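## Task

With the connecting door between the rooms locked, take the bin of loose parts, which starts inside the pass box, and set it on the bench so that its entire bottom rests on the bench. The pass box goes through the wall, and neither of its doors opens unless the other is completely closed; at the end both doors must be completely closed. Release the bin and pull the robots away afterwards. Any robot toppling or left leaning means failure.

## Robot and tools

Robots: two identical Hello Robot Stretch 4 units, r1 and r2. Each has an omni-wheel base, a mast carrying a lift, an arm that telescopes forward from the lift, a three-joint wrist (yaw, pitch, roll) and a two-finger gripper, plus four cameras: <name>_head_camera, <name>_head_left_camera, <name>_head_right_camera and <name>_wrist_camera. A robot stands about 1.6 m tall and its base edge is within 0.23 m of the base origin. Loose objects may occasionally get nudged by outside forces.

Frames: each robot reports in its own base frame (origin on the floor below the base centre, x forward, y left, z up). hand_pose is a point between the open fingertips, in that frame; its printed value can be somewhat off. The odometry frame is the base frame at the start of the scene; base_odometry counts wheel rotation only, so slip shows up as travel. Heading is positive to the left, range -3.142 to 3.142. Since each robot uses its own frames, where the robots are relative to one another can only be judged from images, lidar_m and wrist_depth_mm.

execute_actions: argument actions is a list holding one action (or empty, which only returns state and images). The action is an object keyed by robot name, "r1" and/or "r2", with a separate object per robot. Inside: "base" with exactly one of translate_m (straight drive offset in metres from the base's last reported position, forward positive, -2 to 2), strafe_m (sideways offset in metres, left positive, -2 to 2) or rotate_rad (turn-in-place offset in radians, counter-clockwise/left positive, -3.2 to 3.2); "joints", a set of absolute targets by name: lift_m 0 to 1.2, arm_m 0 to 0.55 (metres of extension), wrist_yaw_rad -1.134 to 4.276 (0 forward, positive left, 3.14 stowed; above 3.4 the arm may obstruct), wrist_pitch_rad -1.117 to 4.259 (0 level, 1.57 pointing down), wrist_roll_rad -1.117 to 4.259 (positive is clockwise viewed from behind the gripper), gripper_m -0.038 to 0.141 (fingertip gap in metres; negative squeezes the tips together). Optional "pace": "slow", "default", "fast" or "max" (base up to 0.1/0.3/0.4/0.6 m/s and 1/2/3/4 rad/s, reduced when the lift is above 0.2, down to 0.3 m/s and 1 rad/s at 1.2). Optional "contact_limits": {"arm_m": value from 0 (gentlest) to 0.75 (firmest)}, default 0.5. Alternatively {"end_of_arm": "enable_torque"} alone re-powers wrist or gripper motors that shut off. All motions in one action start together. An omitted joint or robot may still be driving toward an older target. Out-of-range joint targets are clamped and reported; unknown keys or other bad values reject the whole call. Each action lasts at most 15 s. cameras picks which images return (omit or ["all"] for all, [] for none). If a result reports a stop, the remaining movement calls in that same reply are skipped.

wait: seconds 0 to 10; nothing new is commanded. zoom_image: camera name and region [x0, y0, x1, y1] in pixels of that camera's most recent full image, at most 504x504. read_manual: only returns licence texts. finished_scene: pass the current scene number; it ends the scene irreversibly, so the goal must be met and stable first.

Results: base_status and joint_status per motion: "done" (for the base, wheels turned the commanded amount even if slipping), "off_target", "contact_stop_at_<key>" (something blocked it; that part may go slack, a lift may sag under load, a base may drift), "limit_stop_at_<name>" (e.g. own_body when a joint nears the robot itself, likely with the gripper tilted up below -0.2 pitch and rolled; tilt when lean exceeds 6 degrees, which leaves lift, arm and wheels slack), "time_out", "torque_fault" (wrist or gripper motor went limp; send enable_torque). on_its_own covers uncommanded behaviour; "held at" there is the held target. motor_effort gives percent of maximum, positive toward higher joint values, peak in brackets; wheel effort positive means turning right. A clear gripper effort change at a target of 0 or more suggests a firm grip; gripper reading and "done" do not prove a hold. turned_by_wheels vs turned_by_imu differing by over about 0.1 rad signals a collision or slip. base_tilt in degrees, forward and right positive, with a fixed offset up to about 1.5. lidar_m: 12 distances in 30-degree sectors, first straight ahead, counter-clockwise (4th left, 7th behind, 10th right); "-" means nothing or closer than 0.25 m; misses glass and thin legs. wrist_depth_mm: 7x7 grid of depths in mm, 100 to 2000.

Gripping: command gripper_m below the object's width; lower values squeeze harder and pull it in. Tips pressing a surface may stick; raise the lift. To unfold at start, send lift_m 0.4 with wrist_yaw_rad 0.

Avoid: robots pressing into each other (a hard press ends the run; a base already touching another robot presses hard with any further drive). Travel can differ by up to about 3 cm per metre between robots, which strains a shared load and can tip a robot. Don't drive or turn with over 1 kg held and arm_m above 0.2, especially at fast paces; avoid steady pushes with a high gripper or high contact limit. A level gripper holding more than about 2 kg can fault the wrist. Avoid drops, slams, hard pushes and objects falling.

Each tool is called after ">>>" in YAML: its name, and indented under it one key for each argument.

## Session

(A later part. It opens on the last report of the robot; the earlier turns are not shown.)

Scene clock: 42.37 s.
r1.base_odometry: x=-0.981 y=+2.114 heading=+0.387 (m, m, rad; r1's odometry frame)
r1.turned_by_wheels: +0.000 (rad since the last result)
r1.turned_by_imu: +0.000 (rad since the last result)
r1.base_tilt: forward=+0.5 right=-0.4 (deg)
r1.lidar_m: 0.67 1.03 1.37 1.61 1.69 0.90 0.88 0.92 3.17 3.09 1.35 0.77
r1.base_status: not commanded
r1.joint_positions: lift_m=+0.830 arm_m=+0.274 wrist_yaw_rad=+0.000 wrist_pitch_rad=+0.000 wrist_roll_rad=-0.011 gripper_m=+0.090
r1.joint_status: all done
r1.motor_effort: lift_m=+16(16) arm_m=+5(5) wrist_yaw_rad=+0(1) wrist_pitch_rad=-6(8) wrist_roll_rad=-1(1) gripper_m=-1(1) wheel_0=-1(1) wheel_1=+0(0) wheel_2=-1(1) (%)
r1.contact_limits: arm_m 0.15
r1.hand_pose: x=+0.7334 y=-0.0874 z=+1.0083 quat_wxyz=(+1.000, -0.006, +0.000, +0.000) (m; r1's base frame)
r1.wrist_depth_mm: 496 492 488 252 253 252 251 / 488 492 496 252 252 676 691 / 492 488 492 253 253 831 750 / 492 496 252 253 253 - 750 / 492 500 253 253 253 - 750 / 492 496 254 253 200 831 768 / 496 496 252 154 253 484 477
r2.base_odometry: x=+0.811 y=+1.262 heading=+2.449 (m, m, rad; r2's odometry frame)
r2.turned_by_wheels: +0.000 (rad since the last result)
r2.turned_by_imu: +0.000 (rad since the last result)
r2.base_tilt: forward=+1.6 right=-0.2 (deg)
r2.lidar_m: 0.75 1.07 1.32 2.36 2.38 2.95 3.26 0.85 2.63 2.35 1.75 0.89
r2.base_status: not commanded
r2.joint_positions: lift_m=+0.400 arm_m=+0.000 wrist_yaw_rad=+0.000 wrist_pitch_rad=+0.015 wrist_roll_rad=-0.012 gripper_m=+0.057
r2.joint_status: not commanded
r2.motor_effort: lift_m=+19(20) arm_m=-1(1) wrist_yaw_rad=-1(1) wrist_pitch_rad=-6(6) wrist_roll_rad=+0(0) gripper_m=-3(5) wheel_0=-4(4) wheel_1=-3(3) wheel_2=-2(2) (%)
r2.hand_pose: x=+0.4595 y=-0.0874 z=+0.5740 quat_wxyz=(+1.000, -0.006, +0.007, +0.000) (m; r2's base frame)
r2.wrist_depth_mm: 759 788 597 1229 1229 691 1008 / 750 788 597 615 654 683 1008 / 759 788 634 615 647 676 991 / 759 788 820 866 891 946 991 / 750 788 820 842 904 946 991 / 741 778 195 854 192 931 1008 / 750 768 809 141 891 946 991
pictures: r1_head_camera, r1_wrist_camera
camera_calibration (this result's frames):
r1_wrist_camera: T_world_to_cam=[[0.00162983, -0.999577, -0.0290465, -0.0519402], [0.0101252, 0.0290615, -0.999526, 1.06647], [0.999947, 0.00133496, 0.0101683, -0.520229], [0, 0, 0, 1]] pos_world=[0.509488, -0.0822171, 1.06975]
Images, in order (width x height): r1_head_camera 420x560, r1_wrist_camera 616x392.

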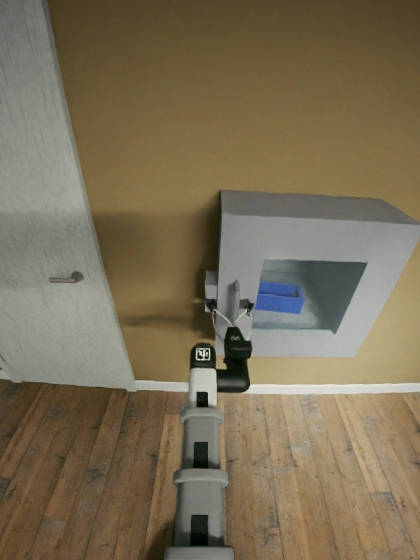

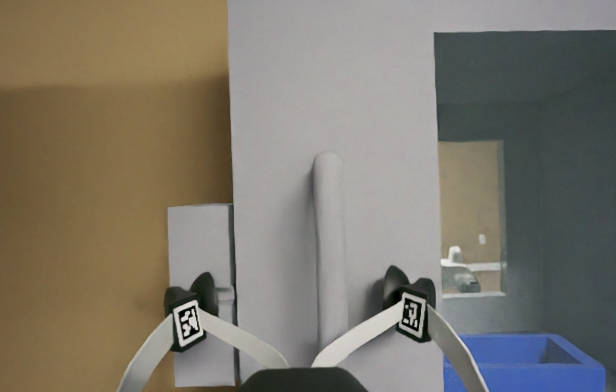

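>>> execute_actions:
  actions:
    - {"r1": {"joints": {"gripper_m": -0.01}}}
  cameras: ["r1_wrist_camera"]

Scene clock: 44.30 s.
r1.base_odometry: x=-0.981 y=+2.114 heading=+0.386 (m, m, rad; r1's odometry frame)
r1.turned_by_wheels: -0.001 (rad since the last result)
r1.turned_by_imu: -0.001 (rad since the last result)
r1.base_tilt: forward=+0.4 right=-0.4 (deg)
r1.lidar_m: 0.65 1.01 1.44 1.61 1.68 2.33 0.90 0.93 3.16 3.10 1.36 0.76
r1.base_status: not commanded
r1.joint_positions: lift_m=+0.830 arm_m=+0.274 wrist_yaw_rad=-0.007 wrist_pitch_rad=+0.000 wrist_roll_rad=-0.011 gripper_m=-0.010
r1.joint_status: all done
r1.on_its_own: wrist_yaw_rad is at rest, and its effort (+20) is outside its rest range (-13 to +13)
r1.motor_effort: lift_m=+16(16) arm_m=+4(5) wrist_yaw_rad=+20(20) wrist_pitch_rad=-10(10) wrist_roll_rad=-1(0) gripper_m=-8(9) wheel_0=-6(6) wheel_1=-2(3) wheel_2=-3(3) (%)
r1.hand_pose: x=+0.7331 y=-0.0894 z=+1.0083 quat_wxyz=(+1.000, -0.006, +0.000, -0.003) (m; r1's base frame)
r1.wrist_depth_mm: 492 496 229 230 233 247 248 / 492 488 230 231 234 676 661 / 492 488 229 231 234 842 741 / 492 492 229 230 235 - 715 / 488 488 231 232 234 1808 759 / 492 492 253 190 234 831 759 / 492 496 229 176 234 477 477
r2.base_odometry: x=+0.811 y=+1.262 heading=+2.449 (m, m, rad; r2's odometry frame)
r2.turned_by_wheels: +0.000 (rad since the last result)
r2.turned_by_imu: +0.000 (rad since the last result)
r2.base_tilt: forward=+1.6 right=-0.3 (deg)
r2.lidar_m: 0.76 1.05 1.31 2.35 2.40 2.95 3.26 0.89 2.62 2.35 1.76 0.89
r2.base_status: not commanded
r2.joint_positions: lift_m=+0.400 arm_m=+0.000 wrist_yaw_rad=+0.000 wrist_pitch_rad=+0.015 wrist_roll_rad=-0.012 gripper_m=+0.057
r2.joint_status: not commanded
r2.motor_effort: lift_m=+20(20) arm_m=-1(1) wrist_yaw_rad=+0(0) wrist_pitch_rad=-6(6) wrist_roll_rad=+1(0) gripper_m=-3(3) wheel_0=-4(4) wheel_1=-3(3) wheel_2=-2(2) (%)
r2.hand_pose: x=+0.4595 y=-0.0874 z=+0.5740 quat_wxyz=(+1.000, -0.006, +0.007, +0.000) (m; r2's base frame)
r2.wrist_depth_mm: 750 788 591 1229 1255 691 991 / 759 788 591 609 647 683 1008 / 759 788 634 615 647 676 976 / 750 788 820 842 904 946 991 / 759 788 809 854 891 946 991 / 750 778 195 854 192 946 976 / 750 768 798 141 891 946 991
pictures: r1_wrist_camera
camera_calibration (this result's frames):
r1_wrist_camera: T_world_to_cam=[[-0.00533091, -0.999568, -0.0288971, -0.0489927], [0.0102674, 0.0288413, -0.999531, 1.0664], [0.999933, -0.00562511, 0.0101092, -0.520424], [0, 0, 0, 1]] pos_world=[0.509179, -0.0826553, 1.06974]
Images, in order (width x height): r1_wrist_camera 616x392.

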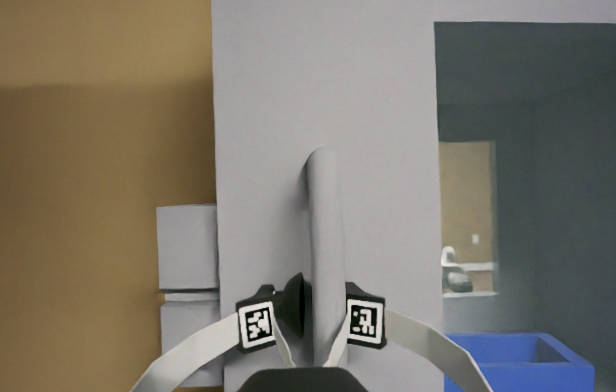

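>>> execute_actions:
  actions:
    - {"r1": {"joints": {"arm_m": 0.17}, "pace": "slow"}}
  cameras: ["r1_wrist_camera", "r1_head_camera"]

Scene clock: 46.87 s.
r1.base_odometry: x=-0.981 y=+2.114 heading=+0.384 (m, m, rad; r1's odometry frame)
r1.turned_by_wheels: -0.002 (rad since the last result)
r1.turned_by_imu: -0.042 (rad since the last result)
r1.base_tilt: forward=+0.5 right=-0.4 (deg)
r1.lidar_m: 0.59 1.01 1.33 1.60 1.62 2.26 0.89 0.93 3.24 3.08 1.43 0.64
r1.base_status: not commanded
r1.joint_positions: lift_m=+0.830 arm_m=+0.172 wrist_yaw_rad=-0.010 wrist_pitch_rad=+0.001 wrist_roll_rad=-0.012 gripper_m=-0.009
r1.joint_status: all done
r1.on_its_own: wrist_yaw_rad is at rest, and its effort (+30) is outside its rest range (-13 to +13)
r1.motor_effort: lift_m=+17(17) arm_m=-10(12) wrist_yaw_rad=+30(43) wrist_pitch_rad=-10(10) wrist_roll_rad=+2(1) gripper_m=-21(21) wheel_0=-23(27) wheel_1=-7(7) wheel_2=-8(8) (%)
r1.hand_pose: x=+0.6302 y=-0.0904 z=+1.0081 quat_wxyz=(+1.000, -0.006, +0.000, -0.005) (m; r1's base frame)
r1.wrist_depth_mm: 569 574 218 229 245 268 287 / 569 574 219 229 246 676 621 / 564 580 218 226 247 931 668 / 574 580 217 224 246 917 668 / 569 580 217 223 245 946 676 / 564 580 200 212 182 842 668 / 569 156 213 150 243 574 647
r2.base_odometry: x=+0.811 y=+1.262 heading=+2.449 (m, m, rad; r2's odometry frame)
r2.turned_by_wheels: +0.000 (rad since the last result)
r2.turned_by_imu: +0.000 (rad since the last result)
r2.base_tilt: forward=+1.4 right=-0.5 (deg)
r2.lidar_m: 0.79 1.05 1.31 2.36 2.38 2.95 3.28 0.91 2.62 2.35 1.78 0.89
r2.base_status: not commanded
r2.joint_positions: lift_m=+0.400 arm_m=+0.000 wrist_yaw_rad=+0.000 wrist_pitch_rad=+0.015 wrist_roll_rad=-0.012 gripper_m=+0.057
r2.joint_status: not commanded
r2.motor_effort: lift_m=+20(20) arm_m=-1(1) wrist_yaw_rad=+0(0) wrist_pitch_rad=-6(7) wrist_roll_rad=+0(0) gripper_m=-4(4) wheel_0=-4(5) wheel_1=-3(3) wheel_2=-2(2) (%)
r2.hand_pose: x=+0.4595 y=-0.0874 z=+0.5740 quat_wxyz=(+1.000, -0.006, +0.007, +0.000) (m; r2's base frame)
r2.wrist_depth_mm: 759 788 597 1255 1229 691 991 / 759 788 591 615 647 676 991 / 759 778 634 615 647 676 976 / 759 778 820 854 891 931 991 / 750 788 820 854 904 931 991 / 750 788 195 854 192 946 991 / 750 768 809 141 891 946 976
pictures: r1_head_camera, r1_wrist_camera
camera_calibration (this result's frames):
r1_wrist_camera: T_world_to_cam=[[-0.00891822, -0.999559, -0.0283133, -0.0489026], [0.00992017, 0.0282246, -0.999552, 1.06746], [0.999911, -0.0091951, 0.00966409, -0.417443], [0, 0, 0, 1]] pos_world=[0.40638, -0.082848, 1.06963]
Images, in order (width x height): r1_head_camera 420x560, r1_wrist_camera 616x392.

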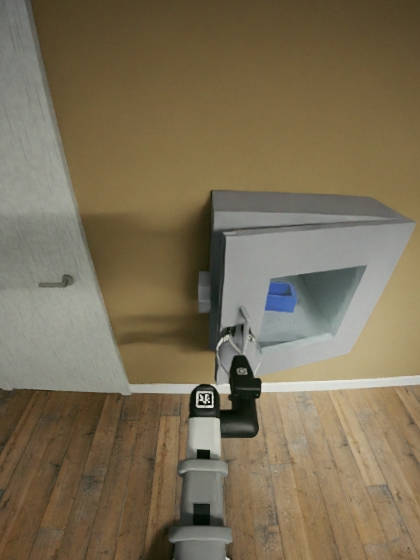

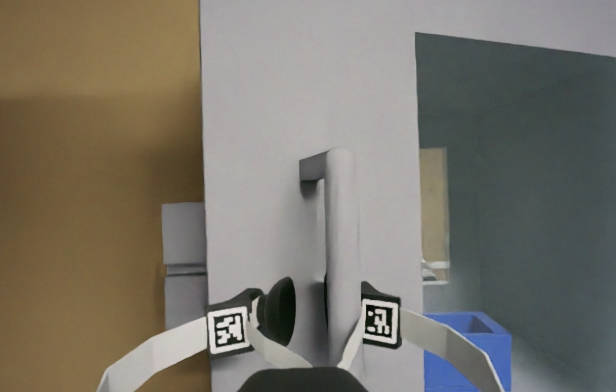

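>>> execute_actions:
  actions:
    - {"r1": {"base": {"strafe_m": -0.08}, "joints": {"arm_m": 0.0}, "pace": "slow"}}
  cameras: ["r1_wrist_camera", "r1_head_camera"]

Scene clock: 51.33 s.
r1.base_odometry: x=-0.951 y=+2.040 heading=+0.383 (m, m, rad; r1's odometry frame)
r1.turned_by_wheels: -0.001 (rad since the last result)
r1.turned_by_imu: -0.163 (rad since the last result)
r1.base_tilt: forward=+0.5 right=-0.4 (deg)
r1.lidar_m: 0.40 0.93 1.07 1.63 1.64 2.03 0.92 0.96 3.41 3.07 1.68 0.52
r1.base_status: done
r1.joint_positions: lift_m=+0.830 arm_m=+0.002 wrist_yaw_rad=-0.008 wrist_pitch_rad=+0.002 wrist_roll_rad=-0.012 gripper_m=-0.010
r1.joint_status: all done
r1.on_its_own: wrist_yaw_rad is at rest, and its effort (+23) is outside its rest range (-13 to +13)
r1.motor_effort: lift_m=+17(18) arm_m=-11(18) wrist_yaw_rad=+23(50) wrist_pitch_rad=-11(13) wrist_roll_rad=+0(1) gripper_m=-14(22) wheel_0=-11(19) wheel_1=-2(10) wheel_2=+3(5) (%)
r1.hand_pose: x=+0.4606 y=-0.0897 z=+1.0078 quat_wxyz=(+1.000, -0.006, +0.001, -0.004) (m; r1's base frame)
r1.wrist_depth_mm: 676 500 207 253 325 462 891 / 668 500 206 251 368 469 904 / 668 504 206 244 931 634 891 / 668 504 206 208 960 627 891 / 661 466 206 228 991 640 904 / 654 500 194 187 188 647 904 / 668 504 179 183 661 492 891
r2.base_odometry: x=+0.811 y=+1.262 heading=+2.449 (m, m, rad; r2's odometry frame)
r2.turned_by_wheels: +0.000 (rad since the last result)
r2.turned_by_imu: +0.000 (rad since the last result)
r2.base_tilt: forward=+1.5 right=-0.2 (deg)
r2.lidar_m: 0.79 1.05 1.30 2.36 2.40 2.97 3.25 0.89 2.62 2.35 1.75 0.88
r2.base_status: not commanded
r2.joint_positions: lift_m=+0.400 arm_m=+0.000 wrist_yaw_rad=+0.000 wrist_pitch_rad=+0.015 wrist_roll_rad=-0.012 gripper_m=+0.057
r2.joint_status: not commanded
r2.motor_effort: lift_m=+19(19) arm_m=-1(1) wrist_yaw_rad=-1(0) wrist_pitch_rad=-6(6) wrist_roll_rad=+1(0) gripper_m=-3(4) wheel_0=-5(5) wheel_1=-3(3) wheel_2=-2(2) (%)
r2.hand_pose: x=+0.4595 y=-0.0874 z=+0.5740 quat_wxyz=(+1.000, -0.006, +0.007, +0.000) (m; r2's base frame)
r2.wrist_depth_mm: 759 788 597 1430 1229 691 1008 / 768 788 597 609 654 683 1008 / 759 778 634 615 647 676 991 / 750 788 820 854 891 946 991 / 759 788 820 866 891 946 991 / 750 788 195 854 192 946 1008 / 750 768 809 141 891 946 991
pictures: r1_head_camera, r1_wrist_camera
camera_calibration (this result's frames):
r1_wrist_camera: T_world_to_cam=[[-0.0064579, -0.999571, -0.0285764, -0.0505779], [0.00889463, 0.0285185, -0.999554, 1.0693], [0.99994, -0.0067092, 0.00870664, -0.246634], [0, 0, 0, 1]] pos_world=[0.236781, -0.0827057, 1.06953]
Images, in order (width x height): r1_head_camera 420x560, r1_wrist_camera 616x392.

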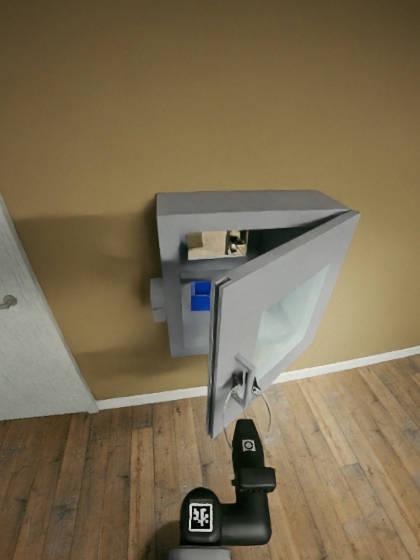

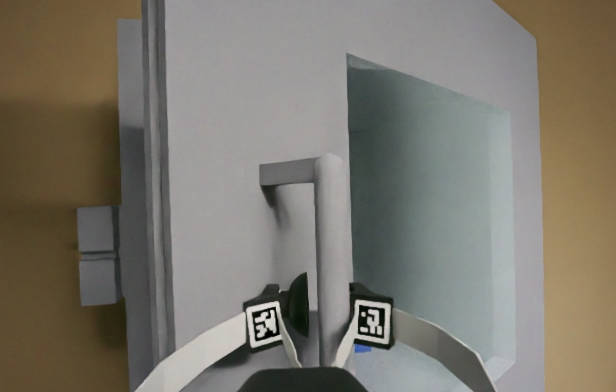

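>>> execute_actions:
  actions:
    - {"r1": {"joints": {"gripper_m": 0.09}}}
  cameras: ["r1_wrist_camera", "r1_head_camera"]

Scene clock: 54.80 s.
r1.base_odometry: x=-0.951 y=+2.040 heading=+0.384 (m, m, rad; r1's odometry frame)
r1.turned_by_wheels: +0.001 (rad since the last result)
r1.turned_by_imu: +0.002 (rad since the last result)
r1.base_tilt: forward=+0.4 right=-0.4 (deg)
r1.lidar_m: 0.48 0.93 1.06 1.62 1.65 2.04 0.92 0.95 3.43 3.05 1.68 0.66
r1.base_status: not commanded
r1.joint_positions: lift_m=+0.830 arm_m=+0.001 wrist_yaw_rad=+0.000 wrist_pitch_rad=+0.001 wrist_roll_rad=-0.011 gripper_m=+0.090
r1.joint_status: all done
r1.motor_effort: lift_m=+17(17) arm_m=-5(11) wrist_yaw_rad=+1(23) wrist_pitch_rad=-11(14) wrist_roll_rad=+1(0) gripper_m=-1(15) wheel_0=-1(11) wheel_1=+0(2) wheel_2=-1(3) (%)
r1.hand_pose: x=+0.4602 y=-0.0876 z=+1.0081 quat_wxyz=(+1.000, -0.006, +0.000, +0.000) (m; r1's base frame)
r1.wrist_depth_mm: 676 301 329 373 436 517 891 / 683 301 329 389 439 512 891 / 683 301 327 1098 931 559 891 / 676 301 317 - 1008 549 878 / 676 306 320 - 1008 549 891 / 668 301 266 768 200 554 878 / 668 303 285 153 699 521 878
r2.base_odometry: x=+0.811 y=+1.262 heading=+2.449 (m, m, rad; r2's odometry frame)
r2.turned_by_wheels: +0.000 (rad since the last result)
r2.turned_by_imu: +0.000 (rad since the last result)
r2.base_tilt: forward=+1.4 right=-0.4 (deg)
r2.lidar_m: 0.77 1.06 1.30 2.35 2.41 2.95 3.24 0.90 2.65 2.36 1.74 0.89
r2.base_status: not commanded
r2.joint_positions: lift_m=+0.400 arm_m=+0.000 wrist_yaw_rad=+0.000 wrist_pitch_rad=+0.015 wrist_roll_rad=-0.012 gripper_m=+0.057
r2.joint_status: not commanded
r2.motor_effort: lift_m=+19(20) arm_m=+0(1) wrist_yaw_rad=+0(0) wrist_pitch_rad=-6(6) wrist_roll_rad=+0(0) gripper_m=-3(4) wheel_0=-4(5) wheel_1=-3(3) wheel_2=-2(2) (%)
r2.hand_pose: x=+0.4595 y=-0.0874 z=+0.5740 quat_wxyz=(+1.000, -0.006, +0.007, +0.000) (m; r2's base frame)
r2.wrist_depth_mm: 759 788 597 1308 1229 691 991 / 759 788 597 615 647 676 1008 / 750 778 634 615 640 676 1008 / 750 788 820 854 891 946 991 / 750 788 820 866 904 931 976 / 759 778 195 866 192 946 991 / 750 768 809 141 878 931 976
pictures: r1_head_camera, r1_wrist_camera
camera_calibration (this result's frames):
r1_wrist_camera: T_world_to_cam=[[0.00109886, -0.99959, -0.0286247, -0.0518339], [0.00976037, 0.028634, -0.999542, 1.06915], [0.999952, 0.000818973, 0.00978783, -0.246709], [0, 0, 0, 1]] pos_world=[0.236319, -0.0822247, 1.0696]
Images, in order (width x height): r1_head_camera 420x560, r1_wrist_camera 616x392.

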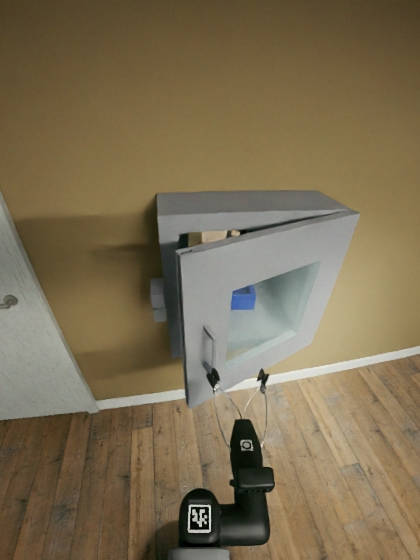

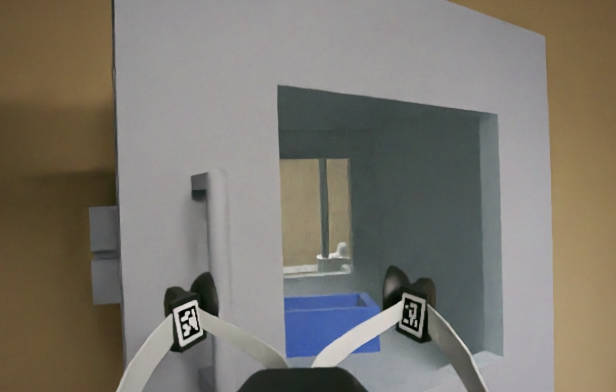

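>>> execute_actions:
  actions: []
  cameras: ["r1_head_camera"]

Scene clock: 54.97 s.
r1.base_odometry: x=-0.951 y=+2.040 heading=+0.384 (m, m, rad; r1's odometry frame)
r1.turned_by_wheels: +0.000 (rad since the last result)
r1.turned_by_imu: +0.000 (rad since the last result)
r1.base_tilt: forward=+0.4 right=-0.4 (deg)
r1.lidar_m: 0.49 0.94 1.08 1.63 1.66 2.02 0.92 0.93 3.42 3.06 1.71 0.66
r1.base_status: not commanded
r1.joint_positions: lift_m=+0.830 arm_m=+0.001 wrist_yaw_rad=+0.000 wrist_pitch_rad=+0.001 wrist_roll_rad=-0.011 gripper_m=+0.090
r1.joint_status: all done
r1.motor_effort: lift_m=+17(17) arm_m=-5(11) wrist_yaw_rad=+1(23) wrist_pitch_rad=-12(14) wrist_roll_rad=+0(0) gripper_m=+0(15) wheel_0=-1(11) wheel_1=+0(2) wheel_2=-1(3) (%)
r1.hand_pose: x=+0.4602 y=-0.0876 z=+1.0081 quat_wxyz=(+1.000, -0.006, +0.000, +0.000) (m; r1's base frame)
r1.wrist_depth_mm: 676 306 332 377 439 539 878 / 676 304 330 384 445 512 904 / 668 306 330 1098 946 554 878 / 661 301 320 - 1008 554 866 / 676 309 320 - 1008 549 878 / 668 304 271 759 201 554 878 / 668 304 285 153 691 525 878
r2.base_odometry: x=+0.811 y=+1.262 heading=+2.449 (m, m, rad; r2's odometry frame)
r2.turned_by_wheels: +0.000 (rad since the last result)
r2.turned_by_imu: +0.000 (rad since the last result)
r2.base_tilt: forward=+1.6 right=-0.3 (deg)
r2.lidar_m: 0.76 1.06 1.30 2.36 2.38 2.97 3.24 0.87 2.62 2.34 1.74 0.88
r2.base_status: not commanded
r2.joint_positions: lift_m=+0.400 arm_m=+0.000 wrist_yaw_rad=+0.000 wrist_pitch_rad=+0.015 wrist_roll_rad=-0.012 gripper_m=+0.057
r2.joint_status: not commanded
r2.motor_effort: lift_m=+20(20) arm_m=-1(1) wrist_yaw_rad=-2(0) wrist_pitch_rad=-6(6) wrist_roll_rad=+1(0) gripper_m=-3(4) wheel_0=-4(5) wheel_1=-3(3) wheel_2=-2(2) (%)
r2.hand_pose: x=+0.4595 y=-0.0874 z=+0.5740 quat_wxyz=(+1.000, -0.006, +0.007, +0.000) (m; r2's base frame)
r2.wrist_depth_mm: 759 788 603 1308 1255 683 1025 / 750 788 591 609 654 683 1008 / 759 788 634 615 647 676 1008 / 750 788 809 854 891 946 991 / 759 778 820 866 891 931 976 / 750 778 195 854 191 946 991 / 750 768 809 141 891 931 976
pictures: r1_head_camera
Images, in order (width x height): r1_head_camera 420x560.

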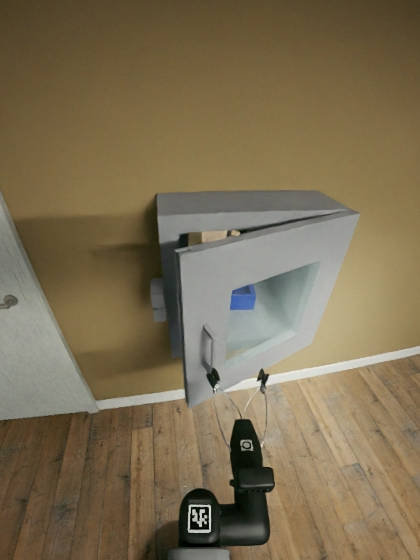

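>>> wait:
  seconds: 2

Scene clock: 57.27 s.
r1.base_odometry: x=-0.951 y=+2.040 heading=+0.384 (m, m, rad; r1's odometry frame)
r1.turned_by_wheels: +0.000 (rad since the last result)
r1.turned_by_imu: +0.000 (rad since the last result)
r1.base_tilt: forward=+0.4 right=-0.4 (deg)
r1.lidar_m: 0.48 0.94 1.07 1.63 1.67 2.03 0.94 0.91 3.41 3.07 1.66 0.63
r1.base_status: not commanded
r1.joint_positions: lift_m=+0.830 arm_m=+0.001 wrist_yaw_rad=+0.000 wrist_pitch_rad=+0.001 wrist_roll_rad=-0.011 gripper_m=+0.090
r1.joint_status: all done
r1.motor_effort: lift_m=+17(17) arm_m=-5(11) wrist_yaw_rad=+1(23) wrist_pitch_rad=-8(14) wrist_roll_rad=+1(0) gripper_m=+0(15) wheel_0=+0(11) wheel_1=+0(2) wheel_2=-1(3) (%)
r1.hand_pose: x=+0.4602 y=-0.0876 z=+1.0081 quat_wxyz=(+1.000, -0.006, +0.000, +0.000) (m; r1's base frame)
r1.wrist_depth_mm: 676 304 332 377 433 525 878 / 668 304 330 392 445 512 878 / 668 304 329 1098 960 554 878 / 683 304 317 - 1008 559 878 / 676 306 317 - 1008 559 878 / 668 303 271 759 200 559 891 / 661 306 285 154 691 525 866
r2.base_odometry: x=+0.811 y=+1.262 heading=+2.449 (m, m, rad; r2's odometry frame)
r2.turned_by_wheels: +0.000 (rad since the last result)
r2.turned_by_imu: +0.000 (rad since the last result)
r2.base_tilt: forward=+1.7 right=-0.5 (deg)
r2.lidar_m: 0.75 1.04 1.30 2.37 2.38 2.96 3.27 0.89 2.65 2.35 1.77 0.89
r2.base_status: not commanded
r2.joint_positions: lift_m=+0.400 arm_m=+0.000 wrist_yaw_rad=+0.000 wrist_pitch_rad=+0.015 wrist_roll_rad=-0.012 gripper_m=+0.057
r2.joint_status: not commanded
r2.motor_effort: lift_m=+20(20) arm_m=-1(1) wrist_yaw_rad=-1(0) wrist_pitch_rad=-6(6) wrist_roll_rad=+0(0) gripper_m=-6(4) wheel_0=-4(5) wheel_1=-3(3) wheel_2=-2(2) (%)
r2.hand_pose: x=+0.4595 y=-0.0874 z=+0.5740 quat_wxyz=(+1.000, -0.006, +0.007, +0.000) (m; r2's base frame)
r2.wrist_depth_mm: 759 798 597 1336 1229 691 991 / 759 788 591 609 654 676 991 / 750 788 640 615 647 676 991 / 750 788 820 866 904 931 991 / 750 778 809 842 891 946 991 / 750 788 195 854 192 946 991 / 750 768 809 141 891 931 991
wait: 2.00 s; at rest from the start
pictures: r1_head_camera, r1_head_left_camera, r1_head_right_camera, r1_wrist_camera, r2_head_camera, r2_head_left_camera, r2_head_right_camera, r2_wrist_camera
camera_calibration (this result's frames):
r1_wrist_camera: T_world_to_cam=[[0.00109912, -0.99959, -0.0286247, -0.0518339], [0.00976031, 0.0286341, -0.999542, 1.06915], [0.999952, 0.000819231, 0.00978778, -0.246709], [0, 0, 0, 1]] pos_world=[0.236319, -0.0822247, 1.0696]
r2_wrist_camera: T_world_to_cam=[[-0.0339588, -0.998443, -0.0442504, -0.0476344], [-0.00822158, 0.0445535, -0.998973, 0.642747], [0.999389, -0.0335601, -0.00972176, -0.231884], [0, 0, 0, 1]] pos_world=[0.235409, -0.0839789, 0.637725]
Images, in order (width x height): r1_head_camera 420x560, r1_head_left_camera 420x672, r1_head_right_camera 420x672, r1_wrist_camera 616x392, r2_head_camera 420x560, r2_head_left_camera 420x672, r2_head_right_camera 420x672, r2_wrist_camera 616x392.

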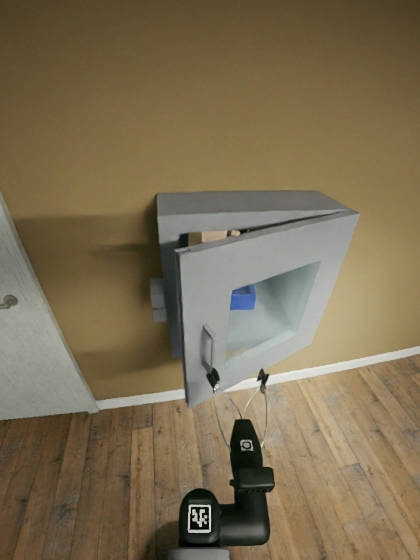

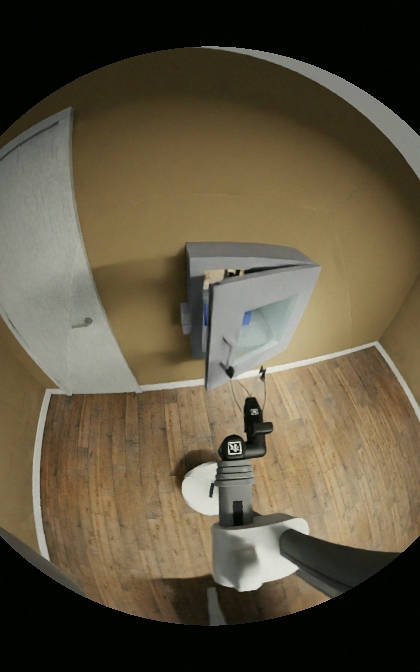

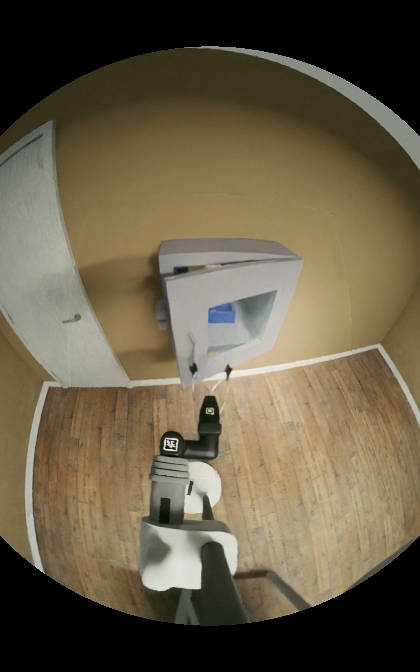

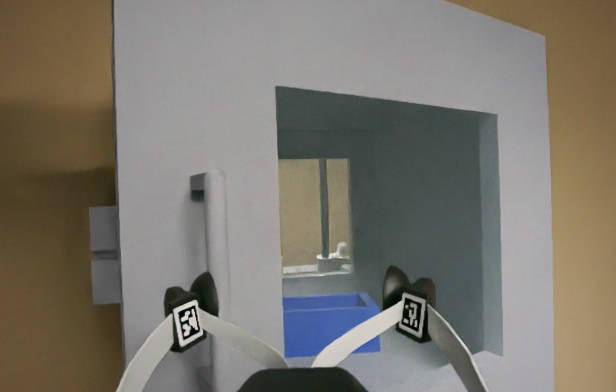

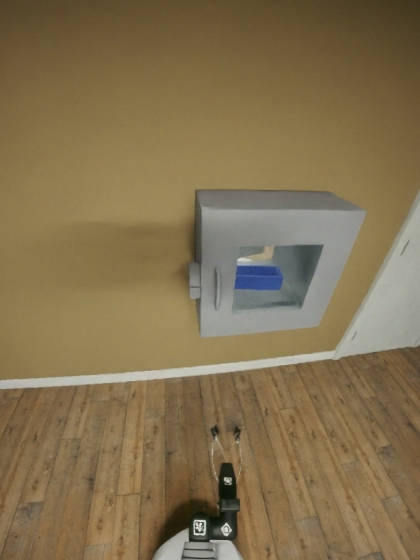

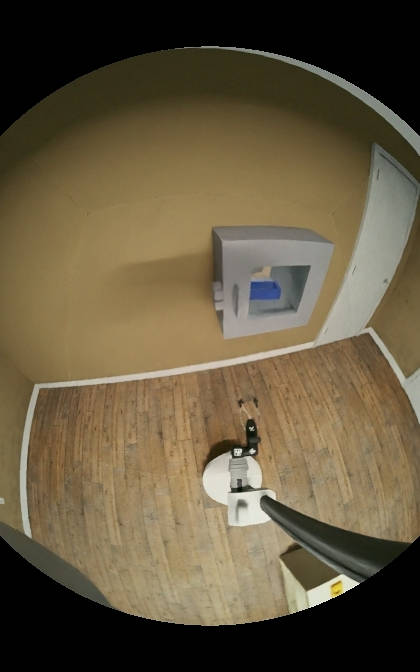

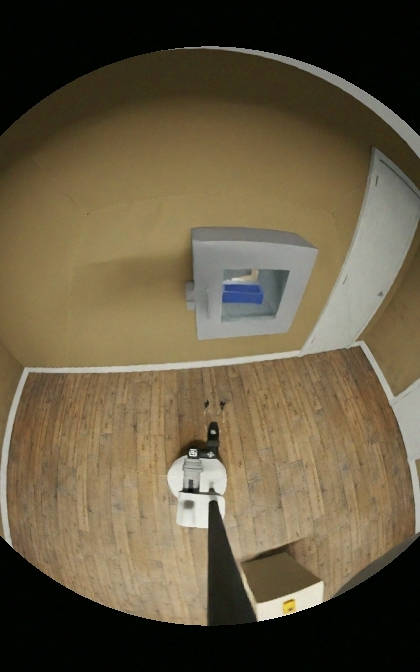

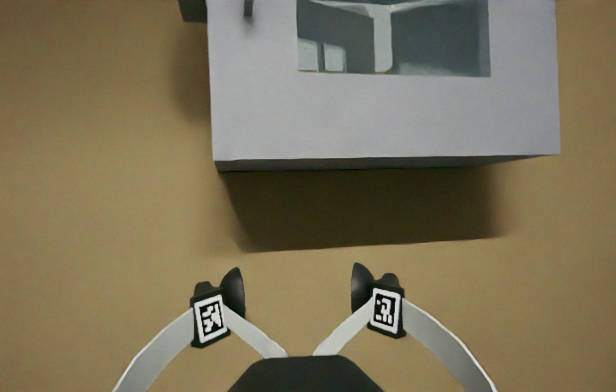

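>>> execute_actions:
  actions:
    - {"r1": {"base": {"rotate_rad": 0.2}, "joints": {"gripper_m": 0.0}}}
  cameras: ["r1_wrist_camera", "r1_head_camera"]

Scene clock: 63.17 s.
r1.base_odometry: x=-0.951 y=+2.040 heading=+0.584 (m, m, rad; r1's odometry frame)
r1.turned_by_wheels: +0.200 (rad since the last result)
r1.turned_by_imu: +0.206 (rad since the last result)
r1.base_tilt: forward=+0.4 right=-0.4 (deg)
r1.lidar_m: 0.47 0.97 1.37 1.62 1.72 2.40 0.93 1.00 3.14 3.05 1.31 0.48
r1.base_status: done
r1.joint_positions: lift_m=+0.830 arm_m=+0.001 wrist_yaw_rad=+0.000 wrist_pitch_rad=+0.001 wrist_roll_rad=-0.011 gripper_m=+0.000
r1.joint_status: all done
r1.motor_effort: lift_m=+17(17) arm_m=-5(5) wrist_yaw_rad=+1(1) wrist_pitch_rad=-9(9) wrist_roll_rad=+0(0) gripper_m=-4(4) wheel_0=-1(8) wheel_1=-1(4) wheel_2=+1(6) (%)
r1.hand_pose: x=+0.4603 y=-0.0875 z=+1.0081 quat_wxyz=(+1.000, -0.006, +0.000, +0.000) (m; r1's base frame)
r1.wrist_depth_mm: 723 715 732 304 329 362 389 / 732 723 715 304 329 375 404 / 723 732 723 303 329 976 699 / 732 741 723 300 329 1042 715 / 732 723 496 301 329 991 715 / 741 732 732 202 327 842 723 / 732 715 421 186 255 691 654
r2.base_odometry: x=+0.811 y=+1.262 heading=+2.449 (m, m, rad; r2's odometry frame)
r2.turned_by_wheels: +0.000 (rad since the last result)
r2.turned_by_imu: +0.001 (rad since the last result)
r2.base_tilt: forward=+1.5 right=-0.3 (deg)
r2.lidar_m: 0.78 1.04 1.30 2.38 2.40 2.93 3.26 0.88 2.63 2.36 1.74 0.87
r2.base_status: not commanded
r2.joint_positions: lift_m=+0.400 arm_m=+0.000 wrist_yaw_rad=+0.000 wrist_pitch_rad=+0.015 wrist_roll_rad=-0.012 gripper_m=+0.057
r2.joint_status: not commanded
r2.motor_effort: lift_m=+19(19) arm_m=-1(1) wrist_yaw_rad=+0(1) wrist_pitch_rad=-6(6) wrist_roll_rad=+0(0) gripper_m=-3(3) wheel_0=-4(4) wheel_1=-3(3) wheel_2=-2(2) (%)
r2.hand_pose: x=+0.4595 y=-0.0874 z=+0.5740 quat_wxyz=(+1.000, -0.006, +0.007, +0.000) (m; r2's base frame)
r2.wrist_depth_mm: 759 798 597 1308 1229 691 1008 / 759 788 591 615 647 683 991 / 759 788 634 615 640 676 991 / 759 778 820 854 891 946 991 / 750 778 809 854 904 931 991 / 759 788 195 854 192 931 991 / 750 768 809 141 878 931 991
pictures: r1_head_camera, r1_wrist_camera
camera_calibration (this result's frames):
r1_wrist_camera: T_world_to_cam=[[0.0013002, -0.999589, -0.0286248, -0.0518684], [0.0097546, 0.0286361, -0.999542, 1.06915], [0.999952, 0.00102038, 0.00978783, -0.246709], [0, 0, 0, 1]] pos_world=[0.236336, -0.0822118, 1.0696]
Images, in order (width x height): r1_head_camera 420x560, r1_wrist_camera 616x392.

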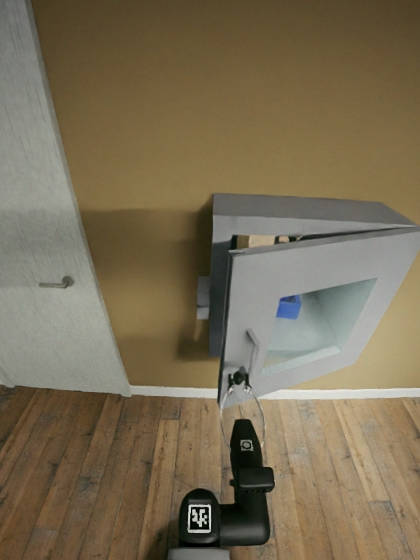

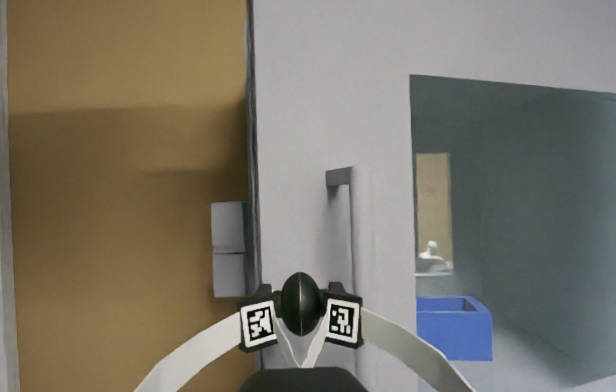

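>>> execute_actions:
  actions:
    - {"r1": {"base": {"translate_m": -0.25}, "joints": {"wrist_yaw_rad": 0.6, "gripper_m": 0.08}}}
  cameras: []

>>> execute_actions:
  actions:
    - {"r1": {"base": {"strafe_m": -0.267}, "joints": {"arm_m": 0.234}}}
  cameras: ["r1_wrist_camera", "r1_head_camera"]

Scene clock: 77.23 s.
r1.base_odometry: x=-1.159 y=+1.902 heading=+0.584 (m, m, rad; r1's odometry frame)
r1.turned_by_wheels: +0.000 (rad since the last result)
r1.turned_by_imu: +0.002 (rad since the last result)
r1.base_tilt: forward=+0.5 right=-0.4 (deg)
r1.lidar_m: 0.71 1.23 1.70 1.63 1.74 0.72 0.67 0.71 3.14 3.04 1.69 0.85
r1.base_status: done
r1.joint_positions: lift_m=+0.830 arm_m=+0.001 wrist_yaw_rad=+0.600 wrist_pitch_rad=+0.001 wrist_roll_rad=-0.011 gripper_m=+0.080
r1.joint_status: all done
r1.motor_effort: lift_m=+17(17) arm_m=-5(5) wrist_yaw_rad=+1(6) wrist_pitch_rad=-10(8) wrist_roll_rad=+0(1) gripper_m=-1(4) wheel_0=+0(5) wheel_1=+1(9) wheel_2=+0(10) (%)
r1.hand_pose: x=+0.4593 y=+0.0907 z=+1.0081 quat_wxyz=(+0.955, -0.006, -0.001, +0.295) (m; r1's base frame)
r1.wrist_depth_mm: 1499 1618 1336 1098 991 842 778 / 1537 1661 1308 1098 976 866 597 / 1499 1618 1308 1098 976 842 609 / 1499 1618 1336 1138 976 866 609 / 1499 1661 1308 1138 976 878 603 / 1499 1618 211 1118 199 878 609 / 1499 1618 1336 154 991 842 615
r2.base_odometry: x=+0.811 y=+1.262 heading=+2.449 (m, m, rad; r2's odometry frame)
r2.turned_by_wheels: +0.000 (rad since the last result)
r2.turned_by_imu: +0.001 (rad since the last result)
r2.base_tilt: forward=+1.5 right=-0.4 (deg)
r2.lidar_m: 0.78 1.04 1.29 2.36 2.39 2.96 3.27 0.89 2.62 2.35 1.77 0.89
r2.base_status: not commanded
r2.joint_positions: lift_m=+0.400 arm_m=+0.000 wrist_yaw_rad=+0.000 wrist_pitch_rad=+0.015 wrist_roll_rad=-0.012 gripper_m=+0.057
r2.joint_status: not commanded
r2.motor_effort: lift_m=+19(19) arm_m=-1(1) wrist_yaw_rad=+0(1) wrist_pitch_rad=-6(6) wrist_roll_rad=+1(0) gripper_m=-3(3) wheel_0=-4(4) wheel_1=-3(3) wheel_2=-2(2) (%)
r2.hand_pose: x=+0.4595 y=-0.0874 z=+0.5740 quat_wxyz=(+1.000, -0.006, +0.007, +0.000) (m; r2's base frame)
r2.wrist_depth_mm: 759 788 603 1308 1229 691 991 / 750 788 597 615 647 683 991 / 750 788 634 621 640 676 991 / 759 778 831 854 904 931 991 / 750 778 820 854 891 931 991 / 750 778 195 854 192 931 991 / 750 768 809 141 891 931 991
pictures: none
No camera images: the call's "cameras" was empty. Leave "cameras" out to get every camera's image.

Scene clock: 79.43 s.
r1.base_odometry: x=-1.012 y=+1.679 heading=+0.584 (m, m, rad; r1's odometry frame)
r1.turned_by_wheels: +0.000 (rad since the last result)
r1.turned_by_imu: +0.002 (rad since the last result)
r1.base_tilt: forward=+0.4 right=-0.4 (deg)
r1.lidar_m: 0.73 0.79 1.71 1.92 2.03 0.70 0.68 0.71 2.90 2.78 1.65 0.94
r1.base_status: done
r1.joint_positions: lift_m=+0.830 arm_m=+0.233 wrist_yaw_rad=+0.600 wrist_pitch_rad=+0.000 wrist_roll_rad=-0.011 gripper_m=+0.080
r1.joint_status: all done
r1.motor_effort: lift_m=+17(17) arm_m=+5(7) wrist_yaw_rad=+0(0) wrist_pitch_rad=-8(9) wrist_roll_rad=+1(0) gripper_m=-1(1) wheel_0=-2(6) wheel_1=+1(5) wheel_2=+2(2) (%)
r1.hand_pose: x=+0.6915 y=+0.0907 z=+1.0082 quat_wxyz=(+0.955, -0.006, -0.002, +0.295) (m; r1's base frame)
r1.wrist_depth_mm: 1464 1160 991 347 322 304 293 / 1537 1182 991 343 332 683 683 / 1537 1229 1008 343 640 931 - / 1537 1229 1008 342 342 991 - / 1537 1182 1008 343 332 960 - / 1661 1205 211 345 199 759 854 / 1576 1205 991 154 332 615 569
r2.base_odometry: x=+0.811 y=+1.262 heading=+2.449 (m, m, rad; r2's odometry frame)
r2.turned_by_wheels: +0.000 (rad since the last result)
r2.turned_by_imu: +0.000 (rad since the last result)
r2.base_tilt: forward=+1.5 right=-0.4 (deg)
r2.lidar_m: 0.77 1.01 1.30 2.37 2.37 2.93 3.26 0.89 2.63 2.34 1.77 0.90
r2.base_status: not commanded
r2.joint_positions: lift_m=+0.400 arm_m=+0.000 wrist_yaw_rad=+0.000 wrist_pitch_rad=+0.015 wrist_roll_rad=-0.012 gripper_m=+0.057
r2.joint_status: not commanded
r2.motor_effort: lift_m=+19(19) arm_m=-1(1) wrist_yaw_rad=+0(1) wrist_pitch_rad=-6(6) wrist_roll_rad=+0(0) gripper_m=-4(3) wheel_0=-4(4) wheel_1=-3(3) wheel_2=-2(2) (%)
r2.hand_pose: x=+0.4595 y=-0.0874 z=+0.5740 quat_wxyz=(+1.000, -0.006, +0.007, +0.000) (m; r2's base frame)
r2.wrist_depth_mm: 759 778 597 1336 1205 683 991 / 750 788 597 615 654 683 991 / 759 788 634 609 647 676 1008 / 741 788 820 854 891 946 991 / 750 788 809 854 904 946 991 / 750 778 196 854 192 931 976 / 741 768 820 141 891 931 991
pictures: r1_head_camera, r1_wrist_camera
camera_calibration (this result's frames):
r1_wrist_camera: T_world_to_cam=[[0.565622, -0.824167, -0.0286452, -0.28013], [-0.00778474, 0.0293978, -0.999537, 1.07397], [0.824628, 0.565584, 0.0102122, -0.408494], [0, 0, 0, 1]] pos_world=[0.503663, -0.0314085, 1.06962]
Images, in order (width x height): r1_head_camera 420x560, r1_wrist_camera 616x392.

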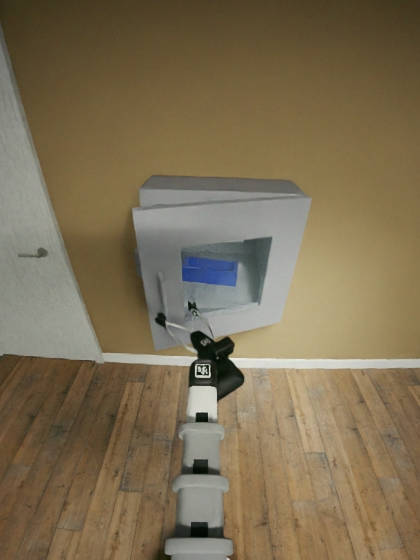

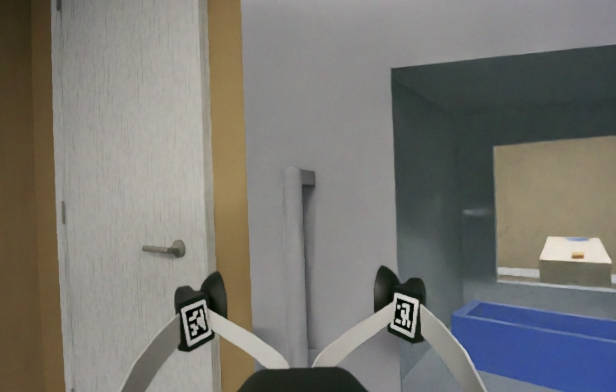

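>>> execute_actions:
  actions:
    - {"r1": {"base": {"strafe_m": 0.048}, "joints": {"arm_m": 0.303}, "contact_limits": {"arm_m": 0.15}, "pace": "slow"}}
  cameras: ["r1_wrist_camera"]

Scene clock: 81.87 s.
r1.base_odometry: x=-1.039 y=+1.719 heading=+0.584 (m, m, rad; r1's odometry frame)
r1.turned_by_wheels: +0.000 (rad since the last result)
r1.turned_by_imu: +0.000 (rad since the last result)
r1.base_tilt: forward=+0.5 right=-0.4 (deg)
r1.lidar_m: 0.71 1.24 1.69 1.86 1.97 0.73 0.69 0.71 2.92 2.80 1.67 0.91
r1.base_status: done
r1.joint_positions: lift_m=+0.830 arm_m=+0.302 wrist_yaw_rad=+0.600 wrist_pitch_rad=+0.000 wrist_roll_rad=-0.011 gripper_m=+0.080
r1.joint_status: all done
r1.motor_effort: lift_m=+17(17) arm_m=+5(7) wrist_yaw_rad=+0(0) wrist_pitch_rad=-10(9) wrist_roll_rad=+0(1) gripper_m=+0(1) wheel_0=-2(6) wheel_1=+1(3) wheel_2=+0(1) (%)
r1.contact_limits: arm_m 0.15
r1.hand_pose: x=+0.7604 y=+0.0907 z=+1.0082 quat_wxyz=(+0.955, -0.006, -0.002, +0.295) (m; r1's base frame)
r1.wrist_depth_mm: 1336 1078 878 260 245 247 439 / 1336 1078 904 262 247 676 683 / 1397 1078 931 260 249 854 - / 1397 1098 904 257 249 878 - / 1366 1098 904 259 250 866 - / 1430 1118 212 255 199 842 809 / 1366 1118 904 154 249 569 535
r2.base_odometry: x=+0.811 y=+1.262 heading=+2.449 (m, m, rad; r2's odometry frame)
r2.turned_by_wheels: +0.000 (rad since the last result)
r2.turned_by_imu: +0.000 (rad since the last result)
r2.base_tilt: forward=+1.5 right=-0.3 (deg)
r2.lidar_m: 0.76 1.03 1.28 2.35 2.39 2.96 3.26 0.90 2.63 2.35 1.77 0.88
r2.base_status: not commanded
r2.joint_positions: lift_m=+0.400 arm_m=+0.000 wrist_yaw_rad=+0.000 wrist_pitch_rad=+0.015 wrist_roll_rad=-0.012 gripper_m=+0.057
r2.joint_status: not commanded
r2.motor_effort: lift_m=+20(20) arm_m=-1(1) wrist_yaw_rad=+0(2) wrist_pitch_rad=-6(6) wrist_roll_rad=+0(0) gripper_m=-3(4) wheel_0=-4(5) wheel_1=-3(3) wheel_2=-2(2) (%)
r2.hand_pose: x=+0.4595 y=-0.0874 z=+0.5740 quat_wxyz=(+1.000, -0.006, +0.007, +0.000) (m; r2's base frame)
r2.wrist_depth_mm: 759 788 591 1308 1229 691 991 / 750 778 597 615 647 683 1008 / 750 788 634 609 640 676 991 / 741 778 820 854 904 931 991 / 759 788 820 854 904 931 976 / 750 788 195 854 192 946 991 / 750 768 809 141 891 931 976
pictures: r1_wrist_camera
camera_calibration (this result's frames):
r1_wrist_camera: T_world_to_cam=[[0.565622, -0.824167, -0.0286453, -0.319131], [-0.00778471, 0.029398, -0.999537, 1.07451], [0.824628, 0.565584, 0.0102123, -0.465355], [0, 0, 0, 1]] pos_world=[0.572617, -0.0314085, 1.06962]
Images, in order (width x height): r1_wrist_camera 616x392.

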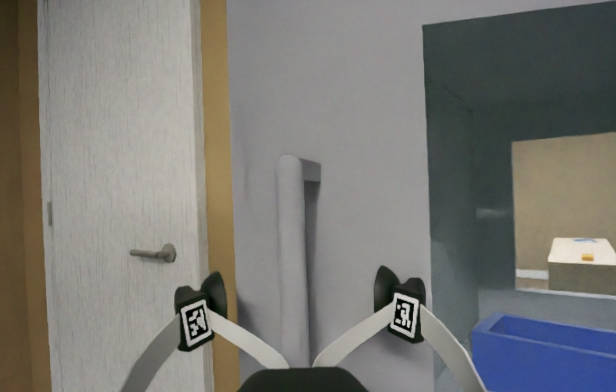

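>>> execute_actions:
  actions:
    - {"r1": {"joints": {"arm_m": 0.312}, "contact_limits": {"arm_m": 0.15}, "pace": "slow"}}
  cameras: []

>>> execute_actions:
  actions:
    - {"r1": {"joints": {"gripper_m": -0.005}}}
  cameras: ["r1_wrist_camera", "r1_head_camera"]

Scene clock: 83.17 s.
r1.base_odometry: x=-1.039 y=+1.719 heading=+0.584 (m, m, rad; r1's odometry frame)
r1.turned_by_wheels: +0.000 (rad since the last result)
r1.turned_by_imu: +0.000 (rad since the last result)
r1.base_tilt: forward=+0.5 right=-0.4 (deg)
r1.lidar_m: 0.76 1.22 1.72 1.85 1.96 0.72 0.68 0.75 2.90 2.80 1.67 0.92
r1.base_status: not commanded
r1.joint_positions: lift_m=+0.830 arm_m=+0.311 wrist_yaw_rad=+0.600 wrist_pitch_rad=+0.000 wrist_roll_rad=-0.011 gripper_m=+0.080
r1.joint_status: all done
r1.motor_effort: lift_m=+17(17) arm_m=+6(6) wrist_yaw_rad=+0(0) wrist_pitch_rad=-11(7) wrist_roll_rad=+0(0) gripper_m=-1(1) wheel_0=-3(2) wheel_1=+1(1) wheel_2=+0(0) (%)
r1.contact_limits: arm_m 0.15
r1.hand_pose: x=+0.7694 y=+0.0907 z=+1.0082 quat_wxyz=(+0.955, -0.006, -0.002, +0.295) (m; r1's base frame)
r1.wrist_depth_mm: 1308 1060 878 258 247 248 442 / 1366 1060 891 260 249 683 699 / 1336 1060 904 259 247 854 - / 1366 1060 891 253 246 866 - / 1397 1078 891 256 249 866 - / 1430 1118 211 257 199 831 809 / 1366 1078 904 154 249 559 525
r2.base_odometry: x=+0.811 y=+1.262 heading=+2.449 (m, m, rad; r2's odometry frame)
r2.turned_by_wheels: +0.000 (rad since the last result)
r2.turned_by_imu: +0.000 (rad since the last result)
r2.base_tilt: forward=+1.5 right=-0.4 (deg)
r2.lidar_m: 0.74 1.04 1.33 2.36 2.40 2.92 3.26 0.89 2.63 2.34 1.77 0.88
r2.base_status: not commanded
r2.joint_positions: lift_m=+0.400 arm_m=+0.000 wrist_yaw_rad=+0.000 wrist_pitch_rad=+0.015 wrist_roll_rad=-0.012 gripper_m=+0.057
r2.joint_status: not commanded
r2.motor_effort: lift_m=+20(20) arm_m=-1(1) wrist_yaw_rad=+0(1) wrist_pitch_rad=-6(6) wrist_roll_rad=+0(1) gripper_m=-3(3) wheel_0=-5(4) wheel_1=-3(3) wheel_2=-2(2) (%)
r2.hand_pose: x=+0.4595 y=-0.0874 z=+0.5740 quat_wxyz=(+1.000, -0.006, +0.007, +0.000) (m; r2's base frame)
r2.wrist_depth_mm: 759 778 591 1308 1205 691 991 / 768 778 591 615 647 691 991 / 750 788 634 615 640 683 991 / 759 788 820 866 904 946 991 / 750 778 809 854 904 946 991 / 750 778 195 854 192 946 991 / 750 768 809 141 904 931 976
pictures: none
No camera images: the call's "cameras" was empty. Leave "cameras" out to get every camera's image.

Scene clock: 84.80 s.
r1.base_odometry: x=-1.039 y=+1.719 heading=+0.584 (m, m, rad; r1's odometry frame)
r1.turned_by_wheels: +0.000 (rad since the last result)
r1.turned_by_imu: +0.001 (rad since the last result)
r1.base_tilt: forward=+0.5 right=-0.4 (deg)
r1.lidar_m: 0.72 1.25 1.75 1.86 1.97 0.74 0.68 0.72 2.92 2.82 1.67 0.92
r1.base_status: not commanded
r1.joint_positions: lift_m=+0.830 arm_m=+0.311 wrist_yaw_rad=+0.607 wrist_pitch_rad=+0.000 wrist_roll_rad=-0.011 gripper_m=-0.005
r1.joint_status: all done
r1.on_its_own: wrist_yaw_rad is at rest, and its effort (-20) is outside its rest range (-13 to +13)
r1.motor_effort: lift_m=+18(17) arm_m=+6(6) wrist_yaw_rad=-20(20) wrist_pitch_rad=-8(7) wrist_roll_rad=+0(0) gripper_m=-10(10) wheel_0=+2(2) wheel_1=+1(1) wheel_2=+2(2) (%)
r1.hand_pose: x=+0.7688 y=+0.0927 z=+1.0082 quat_wxyz=(+0.954, -0.006, -0.002, +0.299) (m; r1's base frame)
r1.wrist_depth_mm: 1366 1098 891 251 237 248 439 / 1366 1078 904 253 238 668 691 / 1397 1098 891 250 239 842 - / 1430 1078 931 249 237 854 - / 1430 1118 917 250 238 854 - / 1430 1118 209 199 235 778 798 / 1397 1042 585 197 237 564 530
r2.base_odometry: x=+0.811 y=+1.262 heading=+2.449 (m, m, rad; r2's odometry frame)
r2.turned_by_wheels: +0.000 (rad since the last result)
r2.turned_by_imu: +0.000 (rad since the last result)
r2.base_tilt: forward=+1.5 right=-0.2 (deg)
r2.lidar_m: 0.77 1.06 1.29 2.37 2.40 2.91 3.27 0.88 2.64 2.34 1.75 0.89
r2.base_status: not commanded
r2.joint_positions: lift_m=+0.400 arm_m=+0.000 wrist_yaw_rad=+0.000 wrist_pitch_rad=+0.015 wrist_roll_rad=-0.012 gripper_m=+0.057
r2.joint_status: not commanded
r2.motor_effort: lift_m=+20(20) arm_m=-1(1) wrist_yaw_rad=+0(0) wrist_pitch_rad=-6(6) wrist_roll_rad=+1(0) gripper_m=-4(4) wheel_0=-4(4) wheel_1=-3(3) wheel_2=-2(2) (%)
r2.hand_pose: x=+0.4595 y=-0.0874 z=+0.5740 quat_wxyz=(+1.000, -0.006, +0.007, +0.000) (m; r2's base frame)
r2.wrist_depth_mm: 759 788 591 1336 1229 691 991 / 759 788 597 615 647 683 991 / 759 788 634 615 640 676 1008 / 759 788 820 854 904 960 991 / 750 788 820 854 904 946 976 / 759 778 195 854 192 946 991 / 750 759 809 141 891 931 991
pictures: r1_head_camera, r1_wrist_camera
camera_calibration (this result's frames):
r1_wrist_camera: T_world_to_cam=[[0.571315, -0.820231, -0.0286449, -0.326965], [-0.00798784, 0.029343, -0.999537, 1.07468], [0.820692, 0.57128, 0.0102122, -0.470878], [0, 0, 0, 1]] pos_world=[0.58183, -0.0307176, 1.06962]
Images, in order (width x height): r1_head_camera 420x560, r1_wrist_camera 616x392.

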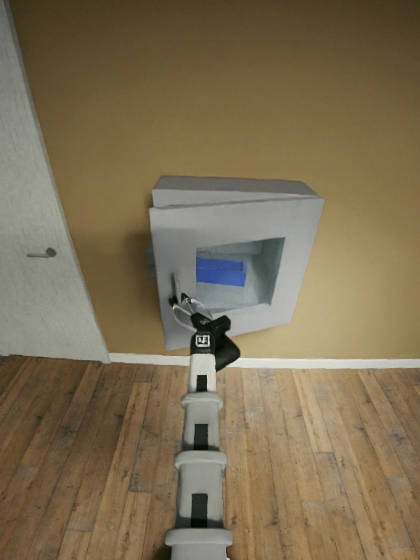

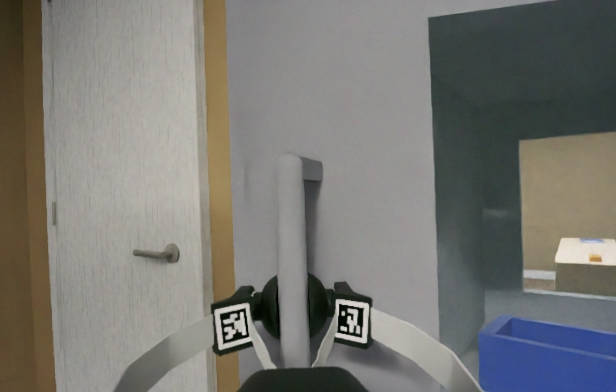

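>>> execute_actions:
  actions:
    - {"r1": {"base": {"strafe_m": -0.062}, "joints": {"arm_m": 0.2155}, "pace": "slow"}}
  cameras: []

Scene clock: 87.30 s.
r1.base_odometry: x=-1.004 y=+1.668 heading=+0.585 (m, m, rad; r1's odometry frame)
r1.turned_by_wheels: +0.001 (rad since the last result)
r1.turned_by_imu: +0.003 (rad since the last result)
r1.base_tilt: forward=+0.4 right=-0.4 (deg)
r1.lidar_m: 0.65 0.99 1.73 1.92 2.00 0.70 0.68 0.71 2.88 2.74 1.64 0.90
r1.base_status: done
r1.joint_positions: lift_m=+0.830 arm_m=+0.216 wrist_yaw_rad=+0.608 wrist_pitch_rad=+0.001 wrist_roll_rad=-0.011 gripper_m=-0.005
r1.joint_status: all done
r1.on_its_own: wrist_yaw_rad is at rest, and its effort (-22) is outside its rest range (-13 to +13)
r1.motor_effort: lift_m=+17(17) arm_m=-5(8) wrist_yaw_rad=-22(56) wrist_pitch_rad=-8(9) wrist_roll_rad=+0(0) gripper_m=-10(11) wheel_0=+7(18) wheel_1=+3(6) wheel_2=+6(8) (%)
r1.hand_pose: x=+0.6740 y=+0.0930 z=+1.0082 quat_wxyz=(+0.954, -0.006, -0.001, +0.299) (m; r1's base frame)
r1.wrist_depth_mm: 1618 1255 257 252 248 248 250 / 1618 1255 258 252 251 668 699 / 1618 1255 257 252 249 976 - / 1618 1255 258 253 249 976 - / 1661 1308 259 252 251 946 - / 1576 1281 202 197 249 831 831 / 1576 1182 258 197 250 640 591
r2.base_odometry: x=+0.811 y=+1.262 heading=+2.449 (m, m, rad; r2's odometry frame)
r2.turned_by_wheels: +0.000 (rad since the last result)
r2.turned_by_imu: +0.000 (rad since the last result)
r2.base_tilt: forward=+1.5 right=-0.3 (deg)
r2.lidar_m: 0.75 1.05 1.33 2.36 2.39 2.93 3.26 0.89 2.60 2.35 1.75 0.90
r2.base_status: not commanded
r2.joint_positions: lift_m=+0.400 arm_m=+0.000 wrist_yaw_rad=+0.000 wrist_pitch_rad=+0.015 wrist_roll_rad=-0.012 gripper_m=+0.057
r2.joint_status: not commanded
r2.motor_effort: lift_m=+20(19) arm_m=-1(1) wrist_yaw_rad=-1(1) wrist_pitch_rad=-7(6) wrist_roll_rad=+0(0) gripper_m=-3(4) wheel_0=-4(4) wheel_1=-3(3) wheel_2=-2(2) (%)
r2.hand_pose: x=+0.4595 y=-0.0874 z=+0.5740 quat_wxyz=(+1.000, -0.006, +0.007, +0.000) (m; r2's base frame)
r2.wrist_depth_mm: 768 788 597 1430 1229 691 991 / 759 788 591 609 654 683 991 / 759 788 640 609 647 676 991 / 750 788 820 854 904 946 991 / 759 778 831 854 904 931 991 / 750 788 195 854 192 946 991 / 750 768 798 141 891 946 976
pictures: none
No camera images: the call's "cameras" was empty. Leave "cameras" out to get every camera's image.


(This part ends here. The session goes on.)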